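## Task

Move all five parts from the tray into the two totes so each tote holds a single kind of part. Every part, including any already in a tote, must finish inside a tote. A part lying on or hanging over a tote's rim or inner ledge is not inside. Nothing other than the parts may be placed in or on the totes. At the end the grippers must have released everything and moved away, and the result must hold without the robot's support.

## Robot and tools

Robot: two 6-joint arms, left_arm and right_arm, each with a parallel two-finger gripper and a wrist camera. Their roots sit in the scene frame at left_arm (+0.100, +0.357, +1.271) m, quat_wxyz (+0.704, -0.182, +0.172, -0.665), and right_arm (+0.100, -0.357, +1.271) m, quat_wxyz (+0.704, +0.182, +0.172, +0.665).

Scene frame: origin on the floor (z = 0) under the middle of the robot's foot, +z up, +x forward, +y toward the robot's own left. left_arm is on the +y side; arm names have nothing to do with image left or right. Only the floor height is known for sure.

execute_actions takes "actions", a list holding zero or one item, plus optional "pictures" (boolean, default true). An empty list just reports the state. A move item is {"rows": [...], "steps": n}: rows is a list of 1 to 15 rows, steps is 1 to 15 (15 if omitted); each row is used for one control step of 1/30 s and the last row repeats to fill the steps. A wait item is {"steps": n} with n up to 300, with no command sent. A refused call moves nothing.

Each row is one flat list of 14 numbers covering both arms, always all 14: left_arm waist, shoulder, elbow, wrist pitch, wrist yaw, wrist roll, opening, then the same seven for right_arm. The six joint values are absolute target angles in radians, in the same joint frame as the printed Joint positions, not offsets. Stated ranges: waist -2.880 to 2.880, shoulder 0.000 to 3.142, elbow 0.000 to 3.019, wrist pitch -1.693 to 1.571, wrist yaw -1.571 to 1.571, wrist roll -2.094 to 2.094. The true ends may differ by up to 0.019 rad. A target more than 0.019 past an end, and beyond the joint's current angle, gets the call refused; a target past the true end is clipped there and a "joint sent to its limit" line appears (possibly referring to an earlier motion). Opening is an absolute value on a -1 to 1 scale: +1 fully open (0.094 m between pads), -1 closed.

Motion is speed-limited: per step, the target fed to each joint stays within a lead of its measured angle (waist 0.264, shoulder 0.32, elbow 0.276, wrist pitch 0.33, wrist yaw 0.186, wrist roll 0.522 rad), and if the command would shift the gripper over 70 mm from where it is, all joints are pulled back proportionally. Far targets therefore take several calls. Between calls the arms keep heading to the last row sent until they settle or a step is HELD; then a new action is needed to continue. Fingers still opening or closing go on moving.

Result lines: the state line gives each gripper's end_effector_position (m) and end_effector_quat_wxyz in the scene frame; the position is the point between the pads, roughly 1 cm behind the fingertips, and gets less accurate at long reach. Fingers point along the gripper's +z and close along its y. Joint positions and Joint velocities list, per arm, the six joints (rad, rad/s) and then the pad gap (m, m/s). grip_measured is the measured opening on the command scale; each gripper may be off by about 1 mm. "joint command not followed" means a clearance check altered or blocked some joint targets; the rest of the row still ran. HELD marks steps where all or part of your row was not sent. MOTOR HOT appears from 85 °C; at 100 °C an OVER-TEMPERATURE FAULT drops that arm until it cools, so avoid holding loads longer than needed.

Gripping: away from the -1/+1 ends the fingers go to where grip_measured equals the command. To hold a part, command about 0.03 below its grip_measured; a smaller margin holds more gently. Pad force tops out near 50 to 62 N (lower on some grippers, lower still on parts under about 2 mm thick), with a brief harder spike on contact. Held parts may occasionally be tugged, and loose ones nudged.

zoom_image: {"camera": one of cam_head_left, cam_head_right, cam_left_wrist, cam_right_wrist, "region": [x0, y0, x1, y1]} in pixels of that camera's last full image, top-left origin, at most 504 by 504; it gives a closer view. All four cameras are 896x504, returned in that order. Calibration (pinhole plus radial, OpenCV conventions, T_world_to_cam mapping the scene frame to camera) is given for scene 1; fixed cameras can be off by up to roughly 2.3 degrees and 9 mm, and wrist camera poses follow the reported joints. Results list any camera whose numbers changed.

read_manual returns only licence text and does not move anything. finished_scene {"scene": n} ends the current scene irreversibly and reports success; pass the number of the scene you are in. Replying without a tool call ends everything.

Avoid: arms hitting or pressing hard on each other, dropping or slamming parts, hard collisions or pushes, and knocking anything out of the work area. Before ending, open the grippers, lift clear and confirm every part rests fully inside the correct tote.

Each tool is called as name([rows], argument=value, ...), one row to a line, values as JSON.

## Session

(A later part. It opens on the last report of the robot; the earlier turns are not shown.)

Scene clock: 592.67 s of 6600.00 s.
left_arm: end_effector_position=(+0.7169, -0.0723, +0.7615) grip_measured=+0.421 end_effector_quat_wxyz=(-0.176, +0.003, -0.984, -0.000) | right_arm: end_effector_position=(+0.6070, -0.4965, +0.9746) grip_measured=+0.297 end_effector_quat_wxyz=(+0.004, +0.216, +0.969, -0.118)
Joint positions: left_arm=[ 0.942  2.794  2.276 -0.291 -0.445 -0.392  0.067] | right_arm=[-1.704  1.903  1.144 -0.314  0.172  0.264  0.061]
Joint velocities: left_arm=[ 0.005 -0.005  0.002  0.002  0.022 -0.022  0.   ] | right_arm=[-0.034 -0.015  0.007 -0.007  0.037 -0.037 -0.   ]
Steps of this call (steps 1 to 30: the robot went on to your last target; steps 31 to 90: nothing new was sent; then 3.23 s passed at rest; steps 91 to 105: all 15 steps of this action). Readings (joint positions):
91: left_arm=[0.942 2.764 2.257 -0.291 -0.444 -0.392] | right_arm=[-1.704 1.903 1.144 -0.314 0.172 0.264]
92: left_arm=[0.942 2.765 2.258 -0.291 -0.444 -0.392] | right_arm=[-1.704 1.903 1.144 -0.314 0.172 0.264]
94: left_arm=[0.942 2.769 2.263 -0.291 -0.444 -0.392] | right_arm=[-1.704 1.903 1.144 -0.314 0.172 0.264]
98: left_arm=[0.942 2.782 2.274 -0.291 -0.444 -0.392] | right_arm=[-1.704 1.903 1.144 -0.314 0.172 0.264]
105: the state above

execute_actions([
  {"rows":[[0.942,2.815,2.31,-0.291,-0.445,-0.39,0.38,-1.7,1.9,1.15,-0.3,0.17,0.26,0.3],[0.942,2.815,2.31,-0.291,-0.445,-0.39,0.38,-1.7,1.9,1.15,-0.3,0.17,0.26,0.3],[0.942,2.815,2.31,-0.291,-0.445,-0.39,0.38,-1.7,1.9,1.15,-0.3,0.17,0.26,0.3],[0.942,2.80,2.30,-0.291,-0.445,-0.39,0.44,-1.7,1.9,1.15,-0.3,0.17,0.26,0.3],[0.942,2.78,2.29,-0.291,-0.445,-0.39,0.5,-1.7,1.9,1.15,-0.3,0.17,0.26,0.3],[0.942,2.765,2.285,-0.291,-0.445,-0.39,0.57,-1.7,1.9,1.15,-0.3,0.17,0.26,0.3],[0.94,2.75,2.28,-0.29,-0.445,-0.39,0.57,-1.7,1.9,1.15,-0.3,0.17,0.26,0.3],[0.935,2.73,2.265,-0.285,-0.447,-0.39,0.57,-1.7,1.9,1.15,-0.3,0.17,0.26,0.3],[0.93,2.71,2.245,-0.28,-0.449,-0.395,0.57,-1.7,1.9,1.15,-0.3,0.17,0.26,0.3],[0.925,2.69,2.222,-0.275,-0.451,-0.4,0.57,-1.7,1.9,1.15,-0.3,0.17,0.26,0.3],[0.92,2.667,2.197,-0.27,-0.453,-0.4,0.57,-1.7,1.9,1.15,-0.3,0.17,0.26,0.3],[0.915,2.643,2.17,-0.27,-0.455,-0.4,0.57,-1.7,1.9,1.15,-0.3,0.17,0.26,0.3],[0.91,2.618,2.14,-0.27,-0.457,-0.4,0.57,-1.7,1.9,1.15,-0.3,0.17,0.26,0.3],[0.91,2.592,2.11,-0.27,-0.457,-0.4,0.57,-1.7,1.9,1.15,-0.3,0.17,0.26,0.3],[0.91,2.565,2.08,-0.27,-0.457,-0.4,0.57,-1.7,1.9,1.15,-0.3,0.17,0.26,0.3]],"steps":15},
], pictures=false)

execute_actions([
  {"rows":[[0.915,2.535,2.05,-0.265,-0.45,-0.38,0.57,-1.7,1.9,1.15,-0.3,0.17,0.26,0.3],[0.92,2.505,2.02,-0.26,-0.44,-0.35,0.6,-1.7,1.9,1.15,-0.3,0.17,0.26,0.3],[0.925,2.475,1.985,-0.255,-0.43,-0.31,0.65,-1.7,1.9,1.15,-0.3,0.17,0.26,0.3],[0.93,2.445,1.95,-0.25,-0.42,-0.27,0.7,-1.7,1.9,1.15,-0.3,0.17,0.26,0.3],[0.935,2.415,1.915,-0.24,-0.41,-0.23,0.75,-1.7,1.9,1.15,-0.3,0.17,0.26,0.3],[0.94,2.39,1.88,-0.23,-0.40,-0.19,0.8,-1.7,1.9,1.15,-0.3,0.17,0.26,0.3],[0.945,2.365,1.84,-0.215,-0.385,-0.15,0.85,-1.7,1.9,1.15,-0.3,0.17,0.26,0.3],[0.95,2.345,1.80,-0.20,-0.37,-0.11,0.9,-1.7,1.9,1.15,-0.3,0.17,0.26,0.3],[0.955,2.325,1.76,-0.18,-0.355,-0.07,0.95,-1.7,1.9,1.15,-0.3,0.17,0.26,0.3],[0.96,2.31,1.72,-0.16,-0.34,-0.03,1,-1.7,1.9,1.15,-0.3,0.17,0.26,0.3],[0.965,2.295,1.68,-0.14,-0.325,0.01,1,-1.7,1.9,1.15,-0.3,0.17,0.26,0.3],[0.97,2.285,1.64,-0.115,-0.31,0.05,1,-1.7,1.9,1.15,-0.3,0.17,0.26,0.3],[0.98,2.275,1.60,-0.09,-0.295,0.09,1,-1.7,1.9,1.15,-0.3,0.17,0.26,0.3],[0.99,2.27,1.56,-0.06,-0.28,0.13,1,-1.7,1.9,1.15,-0.3,0.17,0.26,0.3],[1.0,2.27,1.52,-0.03,-0.265,0.17,1,-1.7,1.9,1.15,-0.3,0.17,0.26,0.3]],"steps":15},
], pictures=false)

execute_actions([
  {"rows":[[1.01,2.27,1.48,0,-0.25,0.21,1,-1.7,1.9,1.15,-0.3,0.17,0.26,0.3],[1.02,2.27,1.44,0.035,-0.235,0.25,1,-1.7,1.9,1.15,-0.3,0.17,0.26,0.3],[1.03,2.27,1.40,0.07,-0.22,0.29,1,-1.7,1.9,1.15,-0.3,0.17,0.26,0.3],[1.04,2.27,1.36,0.105,-0.205,0.33,1,-1.7,1.9,1.15,-0.3,0.17,0.26,0.3],[1.05,2.275,1.32,0.14,-0.19,0.37,1,-1.7,1.9,1.15,-0.3,0.17,0.26,0.3],[1.06,2.28,1.28,0.175,-0.175,0.41,1,-1.7,1.9,1.15,-0.3,0.17,0.26,0.3],[1.07,2.285,1.24,0.21,-0.16,0.45,1,-1.7,1.9,1.15,-0.3,0.17,0.26,0.3],[1.08,2.29,1.20,0.245,-0.145,0.49,1,-1.7,1.9,1.15,-0.3,0.17,0.26,0.3],[1.09,2.30,1.16,0.28,-0.13,0.53,1,-1.7,1.9,1.15,-0.3,0.17,0.26,0.3],[1.10,2.31,1.12,0.315,-0.115,0.57,1,-1.7,1.9,1.15,-0.3,0.17,0.26,0.3],[1.11,2.32,1.08,0.35,-0.10,0.61,1,-1.7,1.9,1.15,-0.3,0.17,0.26,0.3],[1.12,2.33,1.045,0.385,-0.085,0.65,1,-1.7,1.9,1.15,-0.3,0.17,0.26,0.3],[1.13,2.345,1.01,0.42,-0.07,0.69,1,-1.7,1.9,1.15,-0.3,0.17,0.26,0.3],[1.14,2.36,0.975,0.455,-0.055,0.73,1,-1.7,1.9,1.15,-0.3,0.17,0.26,0.3],[1.15,2.375,0.94,0.49,-0.04,0.77,1,-1.7,1.9,1.15,-0.3,0.17,0.26,0.3]],"steps":15},
], pictures=false)

execute_actions([
  {"rows":[[1.158,2.39,0.91,0.525,-0.03,0.81,1,-1.7,1.9,1.15,-0.3,0.17,0.26,0.3],[1.165,2.41,0.885,0.56,-0.02,0.85,1,-1.7,1.9,1.15,-0.3,0.17,0.26,0.3],[1.172,2.43,0.86,0.595,-0.01,0.89,1,-1.7,1.9,1.15,-0.3,0.17,0.26,0.3],[1.178,2.45,0.84,0.63,0,0.93,1,-1.7,1.9,1.15,-0.3,0.17,0.26,0.3],[1.183,2.47,0.82,0.665,0.01,0.96,1,-1.7,1.9,1.15,-0.3,0.17,0.26,0.3],[1.188,2.49,0.805,0.70,0.02,0.99,1,-1.7,1.9,1.15,-0.3,0.17,0.26,0.3],[1.192,2.51,0.79,0.735,0.03,1.02,1,-1.7,1.9,1.15,-0.3,0.17,0.26,0.3],[1.195,2.53,0.78,0.77,0.04,1.04,1,-1.7,1.9,1.15,-0.3,0.17,0.26,0.3],[1.197,2.548,0.77,0.80,0.046,1.04,1,-1.7,1.9,1.15,-0.3,0.17,0.26,0.3],[1.197,2.564,0.76,0.825,0.046,1.04,1,-1.7,1.9,1.15,-0.3,0.17,0.26,0.3],[1.197,2.578,0.755,0.85,0.046,1.04,1,-1.7,1.9,1.15,-0.3,0.17,0.26,0.3],[1.197,2.59,0.75,0.87,0.046,1.04,1,-1.7,1.9,1.15,-0.3,0.17,0.26,0.3],[1.197,2.599,0.745,0.885,0.046,1.04,1,-1.7,1.9,1.15,-0.3,0.17,0.26,0.3],[1.197,2.605,0.742,0.895,0.046,1.04,1,-1.7,1.9,1.15,-0.3,0.17,0.26,0.3],[1.197,2.61,0.742,0.903,0.046,1.04,1,-1.7,1.9,1.15,-0.3,0.17,0.26,0.3]],"steps":15},
], pictures=false)

execute_actions([
  {"steps":8},
])

Scene clock: 623.80 s of 6600.00 s.
left_arm: end_effector_position=(+0.7061, -0.0583, +0.7821) grip_measured=+0.567 end_effector_quat_wxyz=(-0.159, -0.004, -0.987, -0.012) | right_arm: end_effector_position=(+0.6070, -0.4965, +0.9746) grip_measured=+0.297 end_effector_quat_wxyz=(+0.004, +0.216, +0.969, -0.118)
Joint positions: left_arm=[ 0.942  2.703  2.141 -0.29  -0.45  -0.392  0.074] | right_arm=[-1.704  1.903  1.144 -0.314  0.172  0.264  0.061]
Joint velocities: left_arm=[ 0.005 -0.591 -0.676  0.007 -0.051  0.11   0.001] | right_arm=[-0.005  0.005  0.012 -0.007 -0.007  0.007 -0.001]
Steps of this call (steps 1 to 15: the robot went on to your last target; steps 16 to 90: nothing new was sent; then 27.63 s passed at rest; steps 91 to 105: all 15 steps of this action). Readings (joint positions):
91: left_arm=[0.942 2.794 2.276 -0.291 -0.445 -0.392] | right_arm=[-1.704 1.903 1.144 -0.314 0.172 0.264]
92: left_arm=[0.942 2.794 2.276 -0.291 -0.445 -0.392] | right_arm=[-1.704 1.903 1.144 -0.314 0.172 0.264]
94: left_arm=[0.942 2.794 2.276 -0.291 -0.445 -0.392] | right_arm=[-1.704 1.903 1.144 -0.314 0.172 0.264]
98: left_arm=[0.942 2.793 2.274 -0.291 -0.445 -0.392] | right_arm=[-1.704 1.903 1.144 -0.314 0.172 0.264]
105: the state above

Scene clock: 624.30 s of 6600.00 s.
left_arm: end_effector_position=(+0.6922, -0.0285, +0.9178) grip_measured=+1.000 end_effector_quat_wxyz=(+0.170, +0.183, +0.967, -0.047) | right_arm: end_effector_position=(+0.6070, -0.4965, +0.9746) grip_measured=+0.297 end_effector_quat_wxyz=(+0.004, +0.216, +0.969, -0.118)
Joint positions: left_arm=[ 0.951  2.28   1.602 -0.1   -0.281 -0.021  0.094] | right_arm=[-1.704  1.903  1.144 -0.314  0.172  0.264  0.061]
Joint velocities: left_arm=[ 0.132 -0.64  -0.974  0.935  0.374  1.165  0.   ] | right_arm=[ 0.005 -0.005 -0.002 -0.007 -0.022  0.022  0.   ]
Steps of this call (steps 1 to 15: all 15 steps of this action). Readings (joint positions):
1: left_arm=[0.942 2.684 2.117 -0.290 -0.450 -0.392] | right_arm=[-1.704 1.903 1.144 -0.314 0.172 0.264]
2: left_arm=[0.942 2.663 2.092 -0.289 -0.449 -0.390] | right_arm=[-1.704 1.903 1.144 -0.314 0.172 0.264]
4: left_arm=[0.942 2.619 2.039 -0.287 -0.438 -0.375] | right_arm=[-1.704 1.903 1.144 -0.314 0.172 0.264]
8: left_arm=[0.942 2.509 1.910 -0.260 -0.396 -0.298] | right_arm=[-1.704 1.903 1.144 -0.314 0.172 0.264]
15: the state above

Scene clock: 624.80 s of 6600.00 s.
left_arm: end_effector_position=(+0.4961, +0.1237, +0.8429) grip_measured=+1.000 end_effector_quat_wxyz=(+0.110, +0.399, +0.908, -0.064) | right_arm: end_effector_position=(+0.6070, -0.4965, +0.9746) grip_measured=+0.297 end_effector_quat_wxyz=(+0.004, +0.216, +0.969, -0.118)
Joint positions: left_arm=[ 1.11   2.307  1.054  0.355 -0.071  0.506  0.094] | right_arm=[-1.704  1.903  1.144 -0.314  0.172  0.264  0.061]
Joint velocities: left_arm=[ 0.288  0.415 -1.043  1.043  0.374  1.15   0.   ] | right_arm=[ 0.015  0.005  0.012 -0.007 -0.037 -0.007 -0.001]
Steps of this call (steps 1 to 15: all 15 steps of this action). Readings (joint positions):
1: left_arm=[0.957 2.262 1.568 -0.069 -0.266 0.020] | right_arm=[-1.704 1.903 1.144 -0.314 0.172 0.264]
2: left_arm=[0.965 2.249 1.534 -0.037 -0.251 0.060] | right_arm=[-1.704 1.903 1.144 -0.314 0.172 0.264]
4: left_arm=[0.985 2.240 1.468 0.021 -0.226 0.128] | right_arm=[-1.704 1.903 1.144 -0.314 0.172 0.264]
8: left_arm=[1.032 2.246 1.320 0.128 -0.174 0.257] | right_arm=[-1.704 1.903 1.144 -0.314 0.172 0.264]
15: the state above

Scene clock: 625.30 s of 6600.00 s.
left_arm: end_effector_position=(+0.2934, +0.2069, +0.8154) grip_measured=+1.000 end_effector_quat_wxyz=(+0.088, +0.586, +0.801, -0.086) | right_arm: end_effector_position=(+0.6070, -0.4965, +0.9746) grip_measured=+0.297 end_effector_quat_wxyz=(+0.004, +0.216, +0.969, -0.118)
Joint positions: left_arm=[1.19  2.609 0.766 0.852 0.042 0.991 0.094] | right_arm=[-1.704  1.903  1.144 -0.314  0.172  0.264  0.061]
Joint velocities: left_arm=[-0.015  0.181 -0.002  0.413 -0.051  0.256  0.   ] | right_arm=[-0.005 -0.015  0.002  0.007 -0.037 -0.037 -0.   ]
Steps of this call (steps 1 to 15: all 15 steps of this action). Readings (joint positions):
1: left_arm=[1.120 2.323 1.019 0.391 -0.056 0.546] | right_arm=[-1.704 1.903 1.144 -0.314 0.172 0.264]
2: left_arm=[1.129 2.340 0.984 0.429 -0.043 0.588] | right_arm=[-1.704 1.903 1.144 -0.314 0.172 0.264]
4: left_arm=[1.148 2.381 0.920 0.510 -0.018 0.680] | right_arm=[-1.704 1.903 1.144 -0.314 0.172 0.264]
8: left_arm=[1.180 2.486 0.821 0.674 0.026 0.860] | right_arm=[-1.704 1.903 1.144 -0.314 0.172 0.264]
15: the state above

Scene clock: 625.57 s of 6600.00 s.
left_arm: end_effector_position=(+0.2993, +0.2053, +0.8158) grip_measured=+1.000 end_effector_quat_wxyz=(+0.103, +0.595, +0.793, -0.079) | right_arm: end_effector_position=(+0.6070, -0.4965, +0.9746) grip_measured=+0.297 end_effector_quat_wxyz=(+0.004, +0.216, +0.969, -0.118)
Joint positions: left_arm=[1.19  2.613 0.766 0.887 0.042 1.019 0.094] | right_arm=[-1.704  1.903  1.144 -0.314  0.172  0.264  0.061]
Joint velocities: left_arm=[-0.005 -0.024  0.002  0.002  0.022  0.051  0.   ] | right_arm=[-0.015  0.005 -0.007  0.012  0.007 -0.066 -0.001]
Steps of this call (steps 1 to 8: the robot went on to your last target). Readings (joint positions):
1: left_arm=[1.190 2.612 0.766 0.864 0.042 0.998] | right_arm=[-1.704 1.903 1.144 -0.314 0.172 0.264]
2: left_arm=[1.190 2.613 0.766 0.872 0.042 1.003] | right_arm=[-1.704 1.903 1.144 -0.314 0.172 0.264]
4: left_arm=[1.190 2.613 0.766 0.883 0.042 1.011] | right_arm=[-1.704 1.903 1.144 -0.314 0.172 0.264]
8: the state above
camera_calibration (this result's frames):
cam_left_wrist: T_world_to_cam=[[-0.961344, -0.275343, 0.00216502, 0.344974], [-0.256601, 0.898703, 0.355653, -0.390423], [-0.0998724, 0.341349, -0.934615, 0.847663], [0, 0, 0, 1]] pos_world=[0.316114, 0.156511, 0.930347]
cam_right_wrist: T_world_to_cam=[[-0.415422, -0.881276, 0.225337, -0.402312], [-0.713827, 0.469383, 0.519741, 0.164861], [-0.563804, 0.0550601, -0.824071, 1.29584], [0, 0, 0, 1]] pos_world=[0.681155, -0.50328, 1.07284]

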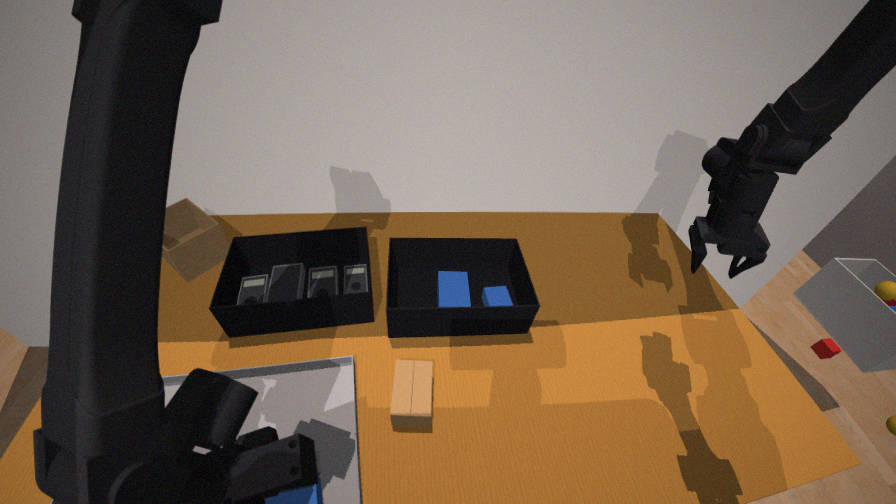

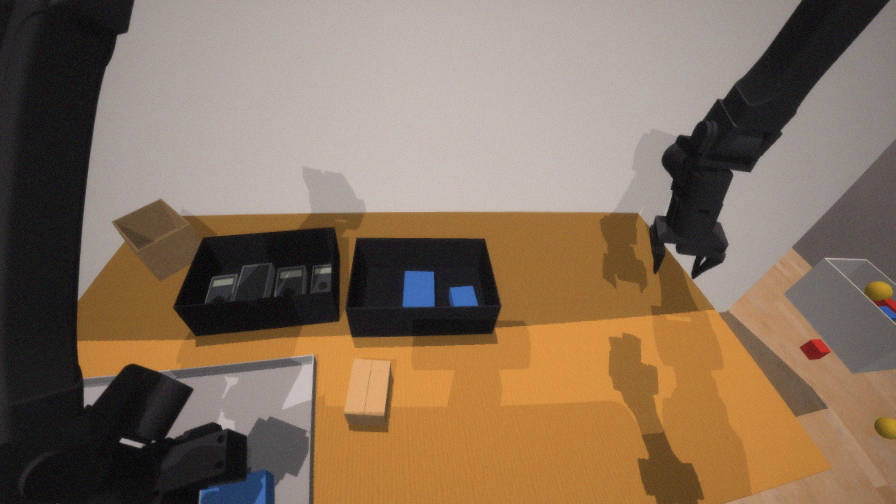

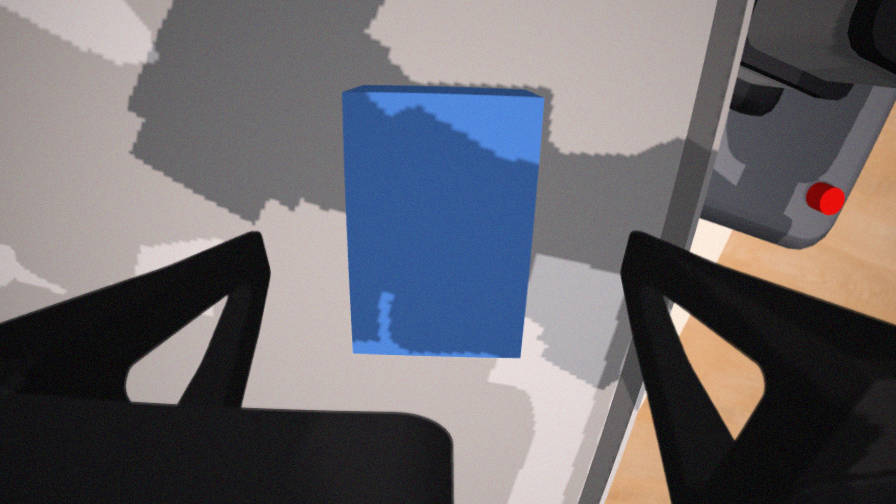

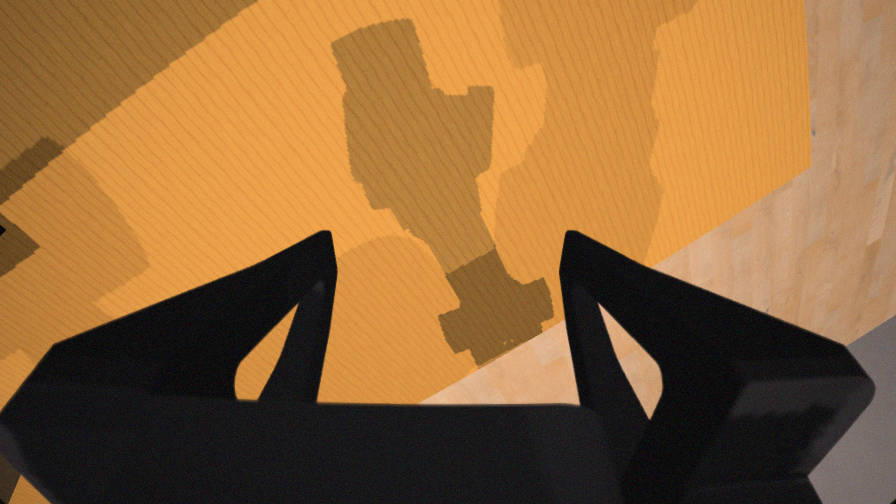

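execute_actions([
  {"rows":[[1.205,2.635,0.775,0.875,0.048,1.05,0.95,-1.7,1.9,1.15,-0.3,0.17,0.26,0.3],[1.21,2.646,0.79,0.872,0.05,1.055,0.9,-1.7,1.9,1.15,-0.3,0.17,0.26,0.3],[1.214,2.658,0.806,0.868,0.053,1.06,0.85,-1.7,1.9,1.15,-0.3,0.17,0.26,0.3],[1.218,2.67,0.822,0.864,0.056,1.065,0.8,-1.7,1.9,1.15,-0.3,0.17,0.26,0.3],[1.222,2.682,0.838,0.86,0.058,1.07,0.8,-1.7,1.9,1.15,-0.3,0.17,0.26,0.3],[1.226,2.694,0.854,0.856,0.06,1.075,0.8,-1.7,1.9,1.15,-0.3,0.17,0.26,0.3],[1.23,2.705,0.87,0.852,0.062,1.08,0.8,-1.7,1.9,1.15,-0.3,0.17,0.26,0.3],[1.233,2.716,0.885,0.848,0.064,1.085,0.8,-1.7,1.9,1.15,-0.3,0.17,0.26,0.3],[1.236,2.726,0.899,0.845,0.066,1.09,0.8,-1.7,1.9,1.15,-0.3,0.17,0.26,0.3],[1.238,2.735,0.911,0.842,0.068,1.095,0.8,-1.7,1.9,1.15,-0.3,0.17,0.26,0.3],[1.24,2.742,0.921,0.84,0.069,1.095,0.8,-1.7,1.9,1.15,-0.3,0.17,0.26,0.3],[1.24,2.748,0.929,0.838,0.069,1.095,0.8,-1.7,1.9,1.15,-0.3,0.17,0.26,0.3],[1.24,2.752,0.935,0.838,0.069,1.095,0.8,-1.7,1.9,1.15,-0.3,0.17,0.26,0.3]],"steps":15},
], pictures=false)

execute_actions([
  {"rows":[[1.24,2.752,0.935,0.838,0.069,1.095,0.72,-1.7,1.9,1.15,-0.3,0.17,0.26,0.3],[1.24,2.752,0.935,0.838,0.069,1.095,0.63,-1.7,1.9,1.15,-0.3,0.17,0.26,0.3],[1.24,2.752,0.935,0.838,0.069,1.095,0.54,-1.7,1.9,1.15,-0.3,0.17,0.26,0.3],[1.24,2.752,0.935,0.838,0.069,1.095,0.46,-1.7,1.9,1.15,-0.3,0.17,0.26,0.3],[1.24,2.752,0.935,0.838,0.069,1.095,0.39,-1.7,1.9,1.15,-0.3,0.17,0.26,0.3],[1.24,2.752,0.935,0.838,0.069,1.095,0.34,-1.7,1.9,1.15,-0.3,0.17,0.26,0.3],[1.24,2.752,0.935,0.838,0.069,1.095,0.29,-1.7,1.9,1.15,-0.3,0.17,0.26,0.3],[1.24,2.752,0.935,0.838,0.069,1.095,0.24,-1.7,1.9,1.15,-0.3,0.17,0.26,0.3]],"steps":12},
], pictures=false)

Scene clock: 640.40 s of 6600.00 s.
left_arm: end_effector_position=(+0.3023, +0.2080, +0.7560) grip_measured=+0.803 end_effector_quat_wxyz=(+0.106, +0.603, +0.787, -0.077) | right_arm: end_effector_position=(+0.6070, -0.4965, +0.9746) grip_measured=+0.297 end_effector_quat_wxyz=(+0.004, +0.216, +0.969, -0.118)
Joint positions: left_arm=[1.23  2.742 0.933 0.85  0.064 1.072 0.085] | right_arm=[-1.704  1.903  1.144 -0.314  0.172  0.264  0.061]
Joint velocities: left_arm=[-0.005  0.083  0.066 -0.027 -0.007  0.11  -0.001] | right_arm=[ 0.005  0.005  0.002 -0.017 -0.022 -0.022  0.001]
Steps of this call (steps 1 to 30: the robot went on to your last target; steps 31 to 90: nothing new was sent; then 11.33 s passed at rest; steps 91 to 105: all 15 steps of this action). Readings (joint positions):
91: left_arm=[1.190 2.613 0.766 0.887 0.043 1.026] | right_arm=[-1.704 1.903 1.144 -0.314 0.172 0.264]
92: left_arm=[1.191 2.615 0.769 0.886 0.045 1.028] | right_arm=[-1.704 1.903 1.144 -0.314 0.172 0.264]
94: left_arm=[1.193 2.628 0.789 0.882 0.050 1.034] | right_arm=[-1.704 1.903 1.144 -0.314 0.172 0.264]
98: left_arm=[1.209 2.676 0.857 0.868 0.059 1.050] | right_arm=[-1.704 1.903 1.144 -0.314 0.172 0.264]
105: the state above

Scene clock: 640.80 s of 6600.00 s.
left_arm: end_effector_position=(+0.3006, +0.2082, +0.7554) grip_measured=+0.299 end_effector_quat_wxyz=(+0.104, +0.606, +0.785, -0.078) | right_arm: end_effector_position=(+0.6070, -0.4965, +0.9746) grip_measured=+0.297 end_effector_quat_wxyz=(+0.004, +0.216, +0.969, -0.118)
Joint positions: left_arm=[1.23  2.744 0.934 0.848 0.065 1.079 0.061] | right_arm=[-1.704  1.903  1.144 -0.314  0.172  0.264  0.061]
Joint velocities: left_arm=[-0.005  0.005  0.007  0.002  0.037 -0.081 -0.001] | right_arm=[ 0.005 -0.005 -0.007 -0.012  0.051  0.037 -0.   ]
Steps of this call (steps 1 to 12: all 12 steps of this action). Readings (joint positions):
1: left_arm=[1.230 2.743 0.934 0.849 0.064 1.074] | right_arm=[-1.704 1.903 1.144 -0.314 0.172 0.264]
2: left_arm=[1.230 2.744 0.934 0.849 0.065 1.075] | right_arm=[-1.704 1.903 1.144 -0.314 0.172 0.264]
4: left_arm=[1.230 2.744 0.934 0.848 0.065 1.077] | right_arm=[-1.704 1.903 1.144 -0.314 0.172 0.264]
8: left_arm=[1.230 2.744 0.934 0.848 0.065 1.078] | right_arm=[-1.704 1.903 1.144 -0.314 0.172 0.264]
12: the state above

execute_actions([
  {"rows":[[1.225,2.72,0.92,0.85,0.065,1.079,0.26,-1.7,1.9,1.15,-0.3,0.17,0.26,0.3],[1.22,2.70,0.905,0.85,0.06,1.07,0.26,-1.7,1.9,1.15,-0.3,0.17,0.26,0.3],[1.215,2.675,0.885,0.845,0.055,1.05,0.26,-1.7,1.9,1.15,-0.3,0.17,0.26,0.3],[1.21,2.65,0.865,0.835,0.05,1.03,0.26,-1.7,1.9,1.15,-0.3,0.17,0.26,0.3],[1.205,2.62,0.845,0.825,0.04,1.0,0.26,-1.7,1.9,1.15,-0.3,0.17,0.26,0.3],[1.20,2.59,0.83,0.81,0.03,0.97,0.26,-1.7,1.9,1.15,-0.3,0.17,0.26,0.3],[1.195,2.56,0.82,0.79,0.02,0.94,0.26,-1.7,1.9,1.15,-0.3,0.17,0.26,0.3],[1.19,2.53,0.815,0.77,0.01,0.91,0.26,-1.7,1.9,1.15,-0.3,0.17,0.26,0.3],[1.185,2.50,0.81,0.745,0,0.88,0.26,-1.7,1.9,1.15,-0.3,0.17,0.26,0.3],[1.18,2.47,0.81,0.72,-0.01,0.85,0.26,-1.7,1.9,1.15,-0.3,0.17,0.26,0.3],[1.175,2.44,0.815,0.69,-0.02,0.82,0.26,-1.7,1.9,1.15,-0.3,0.17,0.26,0.3],[1.17,2.41,0.82,0.66,-0.03,0.79,0.26,-1.7,1.9,1.15,-0.3,0.17,0.26,0.3],[1.165,2.38,0.83,0.63,-0.04,0.76,0.26,-1.7,1.9,1.15,-0.3,0.17,0.26,0.3],[1.16,2.35,0.84,0.595,-0.05,0.73,0.26,-1.7,1.9,1.15,-0.3,0.17,0.26,0.3],[1.155,2.32,0.855,0.56,-0.06,0.7,0.26,-1.7,1.9,1.15,-0.3,0.17,0.26,0.3]],"steps":15},
], pictures=false)

execute_actions([
  {"rows":[[1.148,2.295,0.87,0.525,-0.07,0.66,0.26,-1.7,1.9,1.15,-0.3,0.17,0.26,0.3],[1.141,2.27,0.89,0.49,-0.08,0.62,0.26,-1.7,1.9,1.15,-0.3,0.17,0.26,0.3],[1.134,2.245,0.91,0.455,-0.09,0.58,0.26,-1.7,1.9,1.15,-0.3,0.17,0.26,0.3],[1.127,2.225,0.935,0.42,-0.10,0.54,0.26,-1.7,1.9,1.15,-0.3,0.17,0.26,0.3],[1.12,2.205,0.96,0.385,-0.11,0.5,0.26,-1.7,1.9,1.15,-0.3,0.17,0.26,0.3],[1.113,2.19,0.99,0.35,-0.12,0.46,0.26,-1.7,1.9,1.15,-0.3,0.17,0.26,0.3],[1.106,2.18,1.02,0.315,-0.13,0.42,0.26,-1.7,1.9,1.15,-0.3,0.17,0.26,0.3],[1.099,2.17,1.05,0.28,-0.14,0.38,0.26,-1.7,1.9,1.15,-0.3,0.17,0.26,0.3],[1.092,2.165,1.085,0.245,-0.15,0.34,0.26,-1.7,1.9,1.15,-0.3,0.17,0.26,0.3],[1.085,2.165,1.12,0.21,-0.16,0.3,0.26,-1.7,1.9,1.15,-0.3,0.17,0.26,0.3],[1.078,2.17,1.155,0.175,-0.175,0.26,0.26,-1.7,1.9,1.15,-0.3,0.17,0.26,0.3],[1.071,2.175,1.19,0.14,-0.19,0.22,0.26,-1.7,1.9,1.15,-0.3,0.17,0.26,0.3],[1.064,2.18,1.225,0.105,-0.205,0.18,0.26,-1.7,1.9,1.15,-0.3,0.17,0.26,0.3],[1.057,2.185,1.26,0.07,-0.22,0.14,0.26,-1.7,1.9,1.15,-0.3,0.17,0.26,0.3],[1.05,2.19,1.295,0.035,-0.235,0.1,0.26,-1.7,1.9,1.15,-0.3,0.17,0.26,0.3]],"steps":15},
], pictures=false)

execute_actions([
  {"rows":[[1.045,2.20,1.33,0.005,-0.245,0.06,0.26,-1.7,1.9,1.15,-0.3,0.17,0.26,0.3],[1.04,2.21,1.365,-0.025,-0.255,0.02,0.26,-1.7,1.9,1.15,-0.3,0.17,0.26,0.3],[1.035,2.22,1.40,-0.055,-0.265,-0.02,0.26,-1.7,1.9,1.15,-0.3,0.17,0.26,0.3],[1.03,2.23,1.435,-0.08,-0.275,-0.06,0.26,-1.7,1.9,1.15,-0.3,0.17,0.26,0.3],[1.025,2.24,1.47,-0.105,-0.285,-0.1,0.26,-1.7,1.9,1.15,-0.3,0.17,0.26,0.3],[1.021,2.25,1.505,-0.13,-0.295,-0.14,0.26,-1.7,1.9,1.15,-0.3,0.17,0.26,0.3],[1.018,2.26,1.54,-0.155,-0.305,-0.18,0.26,-1.7,1.9,1.15,-0.3,0.17,0.26,0.3],[1.015,2.27,1.575,-0.18,-0.315,-0.22,0.26,-1.7,1.9,1.15,-0.3,0.17,0.26,0.3],[1.012,2.28,1.605,-0.20,-0.325,-0.26,0.26,-1.7,1.9,1.15,-0.3,0.17,0.26,0.3],[1.01,2.29,1.635,-0.22,-0.335,-0.3,0.26,-1.7,1.9,1.15,-0.3,0.17,0.26,0.3],[1.01,2.30,1.665,-0.235,-0.345,-0.33,0.26,-1.7,1.9,1.15,-0.3,0.17,0.26,0.3],[1.01,2.31,1.69,-0.25,-0.35,-0.36,0.26,-1.7,1.9,1.15,-0.3,0.17,0.26,0.3],[1.01,2.32,1.715,-0.258,-0.355,-0.38,0.26,-1.7,1.9,1.15,-0.3,0.17,0.26,0.3],[1.01,2.33,1.735,-0.264,-0.36,-0.38,0.26,-1.7,1.9,1.15,-0.3,0.17,0.26,0.3],[1.01,2.34,1.755,-0.268,-0.363,-0.38,0.26,-1.7,1.9,1.15,-0.3,0.17,0.26,0.3]],"steps":15},
], pictures=false)

execute_actions([
  {"steps":10},
])

Scene clock: 673.73 s of 6600.00 s.
left_arm: end_effector_position=(+0.3965, +0.1934, +0.8336) grip_measured=+0.299 end_effector_quat_wxyz=(+0.099, +0.521, +0.847, -0.042) | right_arm: end_effector_position=(+0.6070, -0.4965, +0.9746) grip_measured=+0.297 end_effector_quat_wxyz=(+0.004, +0.216, +0.969, -0.118)
Joint positions: left_arm=[ 1.183  2.404  0.837  0.637 -0.048  0.836  0.061] | right_arm=[-1.704  1.903  1.144 -0.314  0.172  0.264  0.061]
Joint velocities: left_arm=[-0.19  -1.001  0.129 -0.965 -0.256 -0.872 -0.   ] | right_arm=[ 0.005 -0.015  0.002  0.012  0.066  0.051  0.001]
Steps of this call (steps 1 to 15: the robot went on to your last target; steps 16 to 90: nothing new was sent; then 29.43 s passed at rest; steps 91 to 105: all 15 steps of this action). Readings (joint positions):
91: left_arm=[1.230 2.744 0.934 0.848 0.065 1.079] | right_arm=[-1.704 1.903 1.144 -0.314 0.172 0.264]
92: left_arm=[1.230 2.743 0.934 0.848 0.064 1.079] | right_arm=[-1.704 1.903 1.144 -0.314 0.172 0.264]
94: left_arm=[1.230 2.733 0.927 0.847 0.057 1.072] | right_arm=[-1.704 1.903 1.144 -0.314 0.172 0.264]
98: left_arm=[1.223 2.643 0.865 0.809 0.021 1.013] | right_arm=[-1.704 1.903 1.144 -0.314 0.172 0.264]
105: the state above

Scene clock: 674.23 s of 6600.00 s.
left_arm: end_effector_position=(+0.6088, +0.1030, +0.8894) grip_measured=+0.299 end_effector_quat_wxyz=(+0.133, +0.292, +0.947, -0.011) | right_arm: end_effector_position=(+0.6070, -0.4965, +0.9746) grip_measured=+0.297 end_effector_quat_wxyz=(+0.004, +0.216, +0.969, -0.118)
Joint positions: left_arm=[ 1.086  2.193  1.231  0.12  -0.218  0.285  0.061] | right_arm=[-1.704  1.903  1.144 -0.314  0.172  0.264  0.061]
Joint velocities: left_arm=[-0.22   0.005  0.911 -1.053 -0.374 -1.209  0.001] | right_arm=[ 0.005  0.005 -0.007 -0.007  0.022 -0.051 -0.001]
Steps of this call (steps 1 to 15: all 15 steps of this action). Readings (joint positions):
1: left_arm=[1.177 2.372 0.845 0.604 -0.058 0.807] | right_arm=[-1.704 1.903 1.144 -0.314 0.172 0.264]
2: left_arm=[1.171 2.343 0.857 0.570 -0.068 0.775] | right_arm=[-1.704 1.903 1.144 -0.314 0.172 0.264]
4: left_arm=[1.160 2.292 0.891 0.500 -0.088 0.707] | right_arm=[-1.704 1.903 1.144 -0.314 0.172 0.264]
8: left_arm=[1.135 2.221 0.994 0.361 -0.128 0.559] | right_arm=[-1.704 1.903 1.144 -0.314 0.172 0.264]
15: the state above

Scene clock: 674.73 s of 6600.00 s.
left_arm: end_effector_position=(+0.7274, +0.0318, +0.9039) grip_measured=+0.300 end_effector_quat_wxyz=(+0.143, +0.035, +0.989, +0.001) | right_arm: end_effector_position=(+0.6070, -0.4965, +0.9746) grip_measured=+0.297 end_effector_quat_wxyz=(+0.004, +0.216, +0.969, -0.118)
Joint positions: left_arm=[ 1.025  2.299  1.691 -0.239 -0.355 -0.274  0.061] | right_arm=[-1.704  1.903  1.144 -0.314  0.172  0.264  0.061]
Joint velocities: left_arm=[ 0.005  0.308  0.593 -0.252 -0.081 -0.608 -0.001] | right_arm=[-0.015 -0.005 -0.007 -0.012 -0.081  0.022 -0.   ]
Steps of this call (steps 1 to 15: all 15 steps of this action). Readings (joint positions):
1: left_arm=[1.079 2.193 1.262 0.085 -0.231 0.245] | right_arm=[-1.704 1.903 1.144 -0.314 0.172 0.264]
2: left_arm=[1.073 2.193 1.293 0.052 -0.242 0.206] | right_arm=[-1.704 1.903 1.144 -0.314 0.172 0.264]
4: left_arm=[1.060 2.197 1.355 -0.010 -0.262 0.126] | right_arm=[-1.704 1.903 1.144 -0.314 0.172 0.264]
8: left_arm=[1.040 2.227 1.493 -0.116 -0.302 -0.033] | right_arm=[-1.704 1.903 1.144 -0.314 0.172 0.264]
15: the state above

Scene clock: 675.07 s of 6600.00 s.
left_arm: end_effector_position=(+0.7284, +0.0293, +0.8942) grip_measured=+0.300 end_effector_quat_wxyz=(-0.139, +0.003, -0.990, +0.001) | right_arm: end_effector_position=(+0.6070, -0.4965, +0.9746) grip_measured=+0.297 end_effector_quat_wxyz=(+0.004, +0.216, +0.969, -0.118)
Joint positions: left_arm=[ 1.025  2.328  1.727 -0.258 -0.359 -0.355  0.061] | right_arm=[-1.704  1.903  1.144 -0.314  0.172  0.264  0.061]
Joint velocities: left_arm=[-0.005  0.005  0.007  0.007 -0.007 -0.051  0.   ] | right_arm=[-0.015  0.015 -0.012 -0.017  0.022 -0.037 -0.   ]
Steps of this call (steps 1 to 10: the robot went on to your last target). Readings (joint positions):
1: left_arm=[1.025 2.309 1.709 -0.245 -0.357 -0.292] | right_arm=[-1.704 1.903 1.144 -0.314 0.172 0.264]
2: left_arm=[1.025 2.315 1.721 -0.248 -0.359 -0.306] | right_arm=[-1.704 1.903 1.144 -0.314 0.172 0.264]
4: left_arm=[1.025 2.321 1.727 -0.251 -0.359 -0.327] | right_arm=[-1.704 1.903 1.144 -0.314 0.172 0.264]
8: left_arm=[1.025 2.327 1.727 -0.257 -0.359 -0.349] | right_arm=[-1.704 1.903 1.144 -0.314 0.172 0.264]
10: the state above
camera_calibration (this result's frames):
cam_left_wrist: T_world_to_cam=[[0.00262153, -0.999994, 0.00243145, 0.027751], [-0.940467, -0.00163908, 0.33988, 0.388588], [-0.339874, -0.00317771, -0.940466, 1.21398], [0, 0, 0, 1]] pos_world=[0.777982, 0.0322454, 1.00957]
cam_right_wrist: T_world_to_cam=[[-0.415422, -0.881276, 0.225337, -0.402312], [-0.713827, 0.469383, 0.519741, 0.164861], [-0.563804, 0.0550601, -0.824071, 1.29584], [0, 0, 0, 1]] pos_world=[0.681155, -0.50328, 1.07284]

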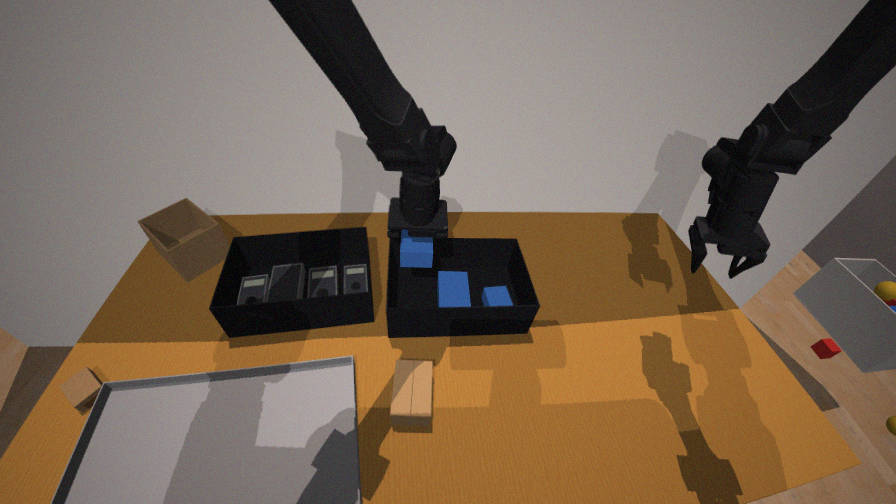

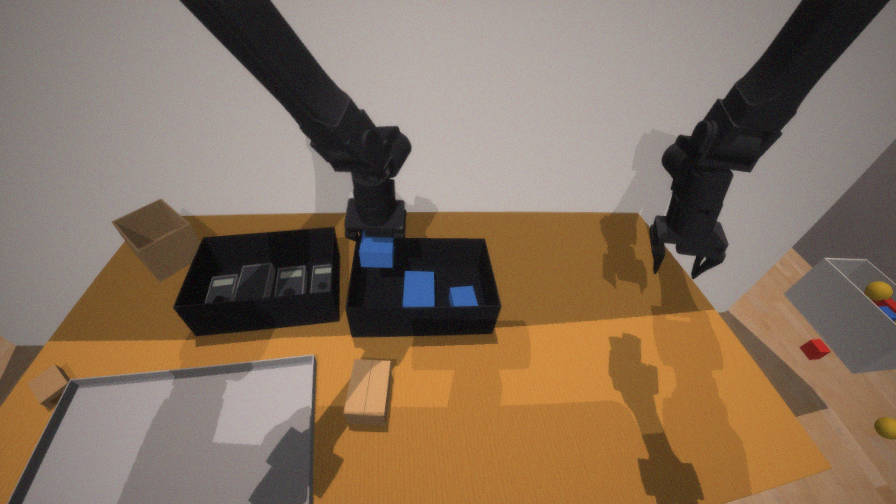

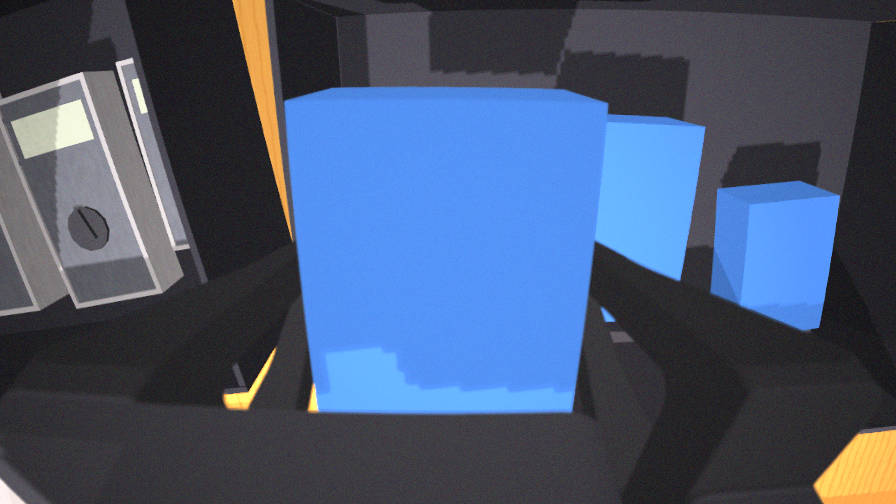

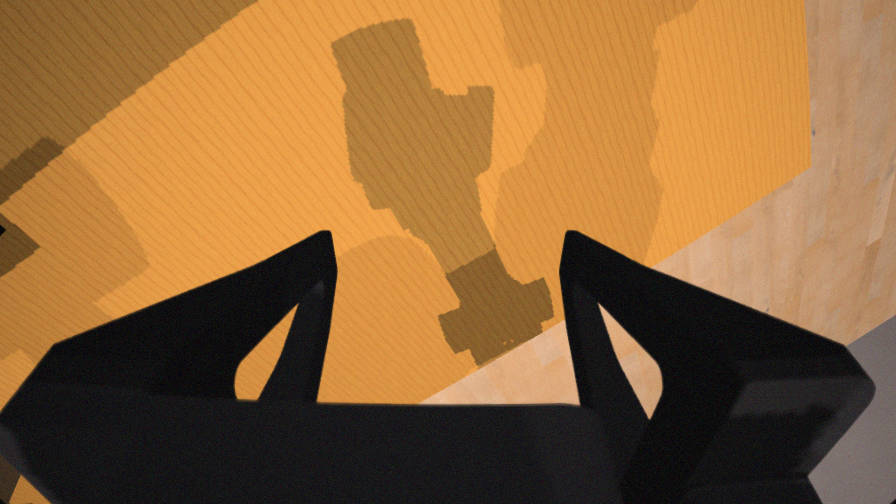

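execute_actions([
  {"rows":[[1.035,2.35,1.76,-0.245,-0.357,-0.35,0.26,-1.7,1.9,1.15,-0.3,0.17,0.26,0.3],[1.038,2.362,1.766,-0.242,-0.356,-0.347,0.26,-1.7,1.9,1.15,-0.3,0.17,0.26,0.3],[1.04,2.376,1.775,-0.239,-0.355,-0.345,0.26,-1.7,1.9,1.15,-0.3,0.17,0.26,0.3],[1.042,2.39,1.785,-0.236,-0.354,-0.343,0.26,-1.7,1.9,1.15,-0.3,0.17,0.26,0.3],[1.044,2.405,1.797,-0.233,-0.352,-0.341,0.26,-1.7,1.9,1.15,-0.3,0.17,0.26,0.3],[1.046,2.42,1.81,-0.23,-0.35,-0.339,0.26,-1.7,1.9,1.15,-0.3,0.17,0.26,0.3],[1.048,2.435,1.823,-0.227,-0.349,-0.337,0.26,-1.7,1.9,1.15,-0.3,0.17,0.26,0.3],[1.05,2.45,1.837,-0.224,-0.348,-0.335,0.26,-1.7,1.9,1.15,-0.3,0.17,0.26,0.3],[1.052,2.465,1.852,-0.221,-0.346,-0.333,0.26,-1.7,1.9,1.15,-0.3,0.17,0.26,0.3],[1.054,2.48,1.868,-0.218,-0.345,-0.331,0.26,-1.7,1.9,1.15,-0.3,0.17,0.26,0.3],[1.056,2.495,1.884,-0.216,-0.344,-0.329,0.26,-1.7,1.9,1.15,-0.3,0.17,0.26,0.3],[1.058,2.51,1.90,-0.216,-0.342,-0.327,0.26,-1.7,1.9,1.15,-0.3,0.17,0.26,0.3],[1.059,2.525,1.916,-0.216,-0.341,-0.325,0.26,-1.7,1.9,1.15,-0.3,0.17,0.26,0.3],[1.06,2.539,1.932,-0.216,-0.34,-0.323,0.26,-1.7,1.9,1.15,-0.3,0.17,0.26,0.3],[1.061,2.553,1.948,-0.216,-0.338,-0.321,0.26,-1.7,1.9,1.15,-0.3,0.17,0.26,0.3]],"steps":15},
], pictures=false)

execute_actions([
  {"rows":[[1.062,2.566,1.963,-0.216,-0.337,-0.319,0.26,-1.7,1.9,1.15,-0.3,0.17,0.26,0.3],[1.063,2.578,1.977,-0.216,-0.336,-0.317,0.26,-1.7,1.9,1.15,-0.3,0.17,0.26,0.3],[1.064,2.589,1.99,-0.216,-0.335,-0.315,0.26,-1.7,1.9,1.15,-0.3,0.17,0.26,0.3],[1.065,2.599,2.002,-0.216,-0.334,-0.313,0.26,-1.7,1.9,1.15,-0.3,0.17,0.26,0.3],[1.066,2.608,2.013,-0.216,-0.333,-0.313,0.26,-1.7,1.9,1.15,-0.3,0.17,0.26,0.3],[1.067,2.616,2.022,-0.216,-0.332,-0.313,0.26,-1.7,1.9,1.15,-0.3,0.17,0.26,0.3],[1.068,2.623,2.03,-0.216,-0.331,-0.313,0.26,-1.7,1.9,1.15,-0.3,0.17,0.26,0.3],[1.068,2.63,2.037,-0.216,-0.331,-0.313,0.26,-1.7,1.9,1.15,-0.3,0.17,0.26,0.3],[1.068,2.636,2.043,-0.216,-0.331,-0.313,0.26,-1.7,1.9,1.15,-0.3,0.17,0.26,0.3],[1.068,2.641,2.048,-0.216,-0.331,-0.313,0.26,-1.7,1.9,1.15,-0.3,0.17,0.26,0.3],[1.068,2.646,2.052,-0.216,-0.331,-0.313,0.26,-1.7,1.9,1.15,-0.3,0.17,0.26,0.3],[1.068,2.65,2.055,-0.216,-0.331,-0.313,0.26,-1.7,1.9,1.15,-0.3,0.17,0.26,0.3],[1.068,2.654,2.055,-0.216,-0.331,-0.313,0.26,-1.7,1.9,1.15,-0.3,0.17,0.26,0.3],[1.068,2.657,2.055,-0.216,-0.331,-0.313,0.26,-1.7,1.9,1.15,-0.3,0.17,0.26,0.3],[1.068,2.66,2.055,-0.216,-0.331,-0.313,0.26,-1.7,1.9,1.15,-0.3,0.17,0.26,0.3]],"steps":15},
], pictures=false)

execute_actions([
  {"steps":8},
])

Scene clock: 692.37 s of 6600.00 s.
left_arm: end_effector_position=(+0.7215, +0.0236, +0.8169) grip_measured=+0.300 end_effector_quat_wxyz=(-0.134, +0.004, -0.991, +0.002) | right_arm: end_effector_position=(+0.6070, -0.4965, +0.9746) grip_measured=+0.297 end_effector_quat_wxyz=(+0.004, +0.216, +0.969, -0.118)
Joint positions: left_arm=[ 1.042  2.513  1.884 -0.234 -0.343 -0.345  0.061] | right_arm=[-1.704  1.903  1.144 -0.314  0.172  0.264  0.061]
Joint velocities: left_arm=[ 0.073  0.523  0.393  0.002  0.066 -0.007  0.001] | right_arm=[ 0.015  0.005  0.007 -0.007 -0.066 -0.022 -0.   ]
Steps of this call (steps 1 to 30: the robot went on to your last target; steps 31 to 90: nothing new was sent; then 13.80 s passed at rest; steps 91 to 105: all 15 steps of this action). Readings (joint positions):
91: left_arm=[1.025 2.329 1.727 -0.258 -0.359 -0.364] | right_arm=[-1.704 1.903 1.144 -0.314 0.172 0.264]
92: left_arm=[1.025 2.330 1.727 -0.258 -0.359 -0.364] | right_arm=[-1.704 1.903 1.144 -0.314 0.172 0.264]
94: left_arm=[1.025 2.339 1.736 -0.257 -0.359 -0.363] | right_arm=[-1.704 1.903 1.144 -0.314 0.172 0.264]
98: left_arm=[1.028 2.389 1.785 -0.245 -0.352 -0.358] | right_arm=[-1.704 1.903 1.144 -0.314 0.172 0.264]
105: the state above

Scene clock: 692.87 s of 6600.00 s.
left_arm: end_effector_position=(+0.7182, +0.0236, +0.7659) grip_measured=+0.300 end_effector_quat_wxyz=(-0.133, +0.001, -0.991, +0.001) | right_arm: end_effector_position=(+0.6070, -0.4965, +0.9746) grip_measured=+0.297 end_effector_quat_wxyz=(+0.004, +0.216, +0.969, -0.118)
Joint positions: left_arm=[ 1.057  2.644  2.015 -0.234 -0.334 -0.329  0.061] | right_arm=[-1.704  1.903  1.144 -0.314  0.172  0.264  0.061]
Joint velocities: left_arm=[ 0.005  0.024  0.051  0.012 -0.007 -0.022 -0.   ] | right_arm=[ 0.005 -0.005  0.012  0.002 -0.081 -0.022  0.001]
Steps of this call (steps 1 to 15: all 15 steps of this action). Readings (joint positions):
1: left_arm=[1.045 2.531 1.898 -0.234 -0.341 -0.343] | right_arm=[-1.704 1.903 1.144 -0.314 0.172 0.264]
2: left_arm=[1.047 2.547 1.911 -0.234 -0.340 -0.341] | right_arm=[-1.704 1.903 1.144 -0.314 0.172 0.264]
4: left_arm=[1.051 2.577 1.937 -0.234 -0.338 -0.337] | right_arm=[-1.704 1.903 1.144 -0.314 0.172 0.264]
8: left_arm=[1.056 2.619 1.977 -0.234 -0.335 -0.332] | right_arm=[-1.704 1.903 1.144 -0.314 0.172 0.264]
15: the state above

Scene clock: 693.13 s of 6600.00 s.
left_arm: end_effector_position=(+0.7198, +0.0231, +0.7665) grip_measured=+0.300 end_effector_quat_wxyz=(-0.134, +0.002, -0.991, +0.001) | right_arm: end_effector_position=(+0.6070, -0.4965, +0.9746) grip_measured=+0.297 end_effector_quat_wxyz=(+0.004, +0.216, +0.969, -0.118)
Joint positions: left_arm=[ 1.057  2.644  2.018 -0.234 -0.334 -0.329  0.061] | right_arm=[-1.704  1.903  1.144 -0.314  0.172  0.264  0.061]
Joint velocities: left_arm=[-0.024 -0.005 -0.007  0.002  0.007 -0.066  0.   ] | right_arm=[-0.005 -0.015 -0.017 -0.022 -0.007 -0.022 -0.001]
Steps of this call (steps 1 to 8: the robot went on to your last target). Readings (joint positions):
1: left_arm=[1.057 2.644 2.017 -0.234 -0.334 -0.329] | right_arm=[-1.704 1.903 1.144 -0.314 0.172 0.264]
2: left_arm=[1.057 2.644 2.018 -0.234 -0.334 -0.329] | right_arm=[-1.704 1.903 1.144 -0.314 0.172 0.264]
4: left_arm=[1.057 2.644 2.018 -0.234 -0.334 -0.329] | right_arm=[-1.704 1.903 1.144 -0.314 0.172 0.264]
8: the state above
camera_calibration (this result's frames):
cam_left_wrist: T_world_to_cam=[[-0.000813413, -0.999995, 0.00316209, 0.0237512], [-0.937265, 0.00186474, 0.348613, 0.414812], [-0.348617, -0.00268015, -0.937261, 1.09474], [0, 0, 0, 1]] pos_world=[0.770455, 0.0259116, 0.881376]
cam_right_wrist: T_world_to_cam=[[-0.415422, -0.881276, 0.225337, -0.402312], [-0.713827, 0.469383, 0.519741, 0.164861], [-0.563804, 0.0550601, -0.824071, 1.29584], [0, 0, 0, 1]] pos_world=[0.681155, -0.50328, 1.07284]

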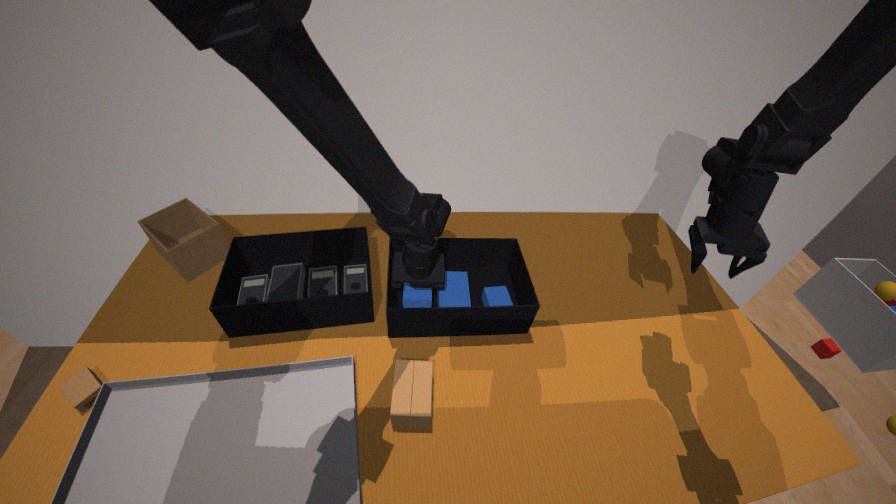

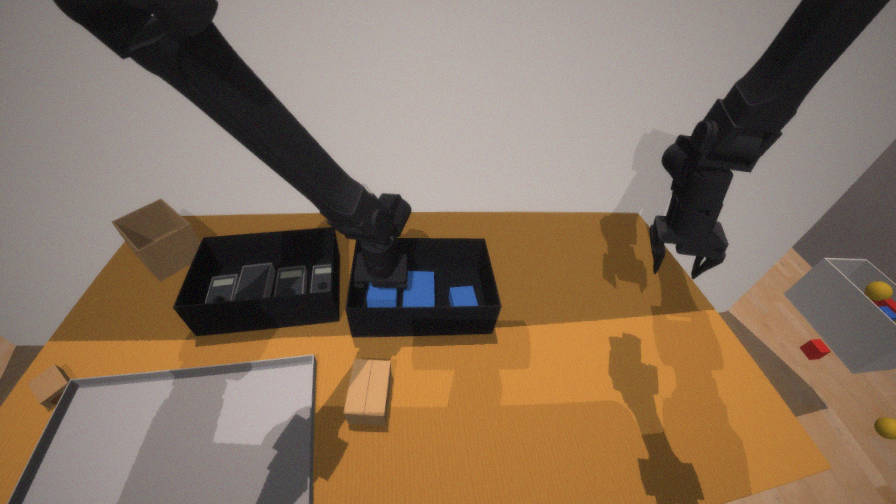

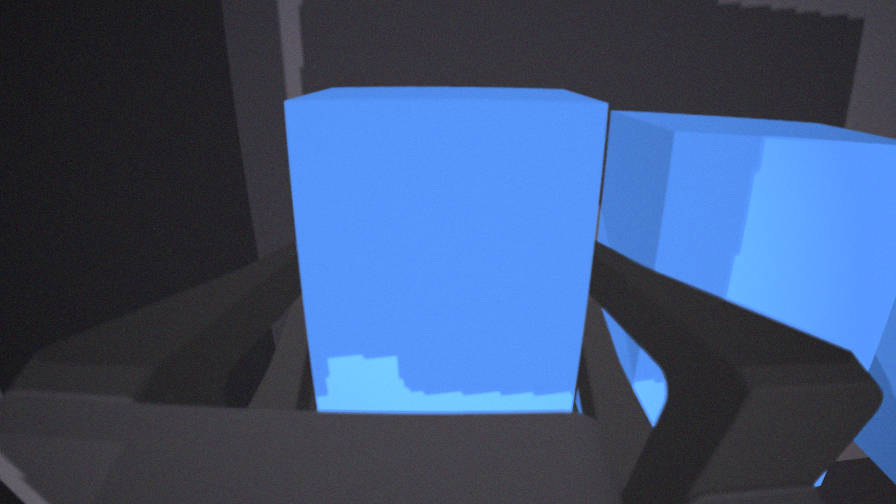

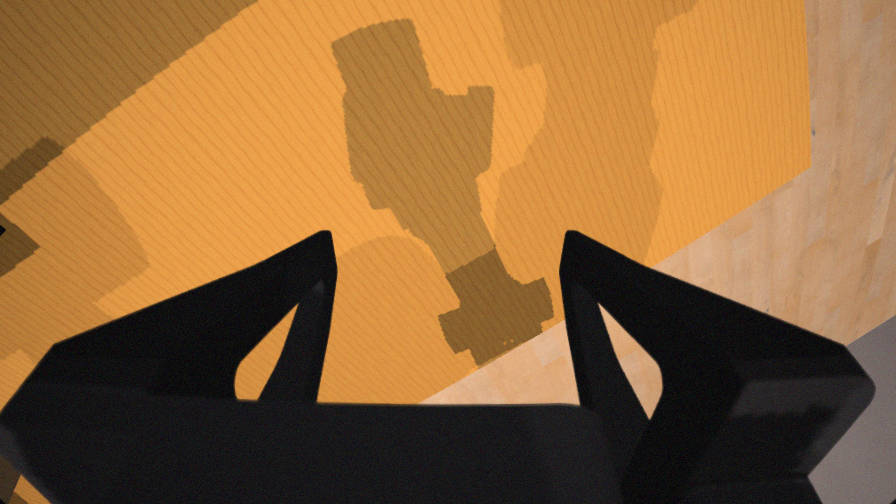

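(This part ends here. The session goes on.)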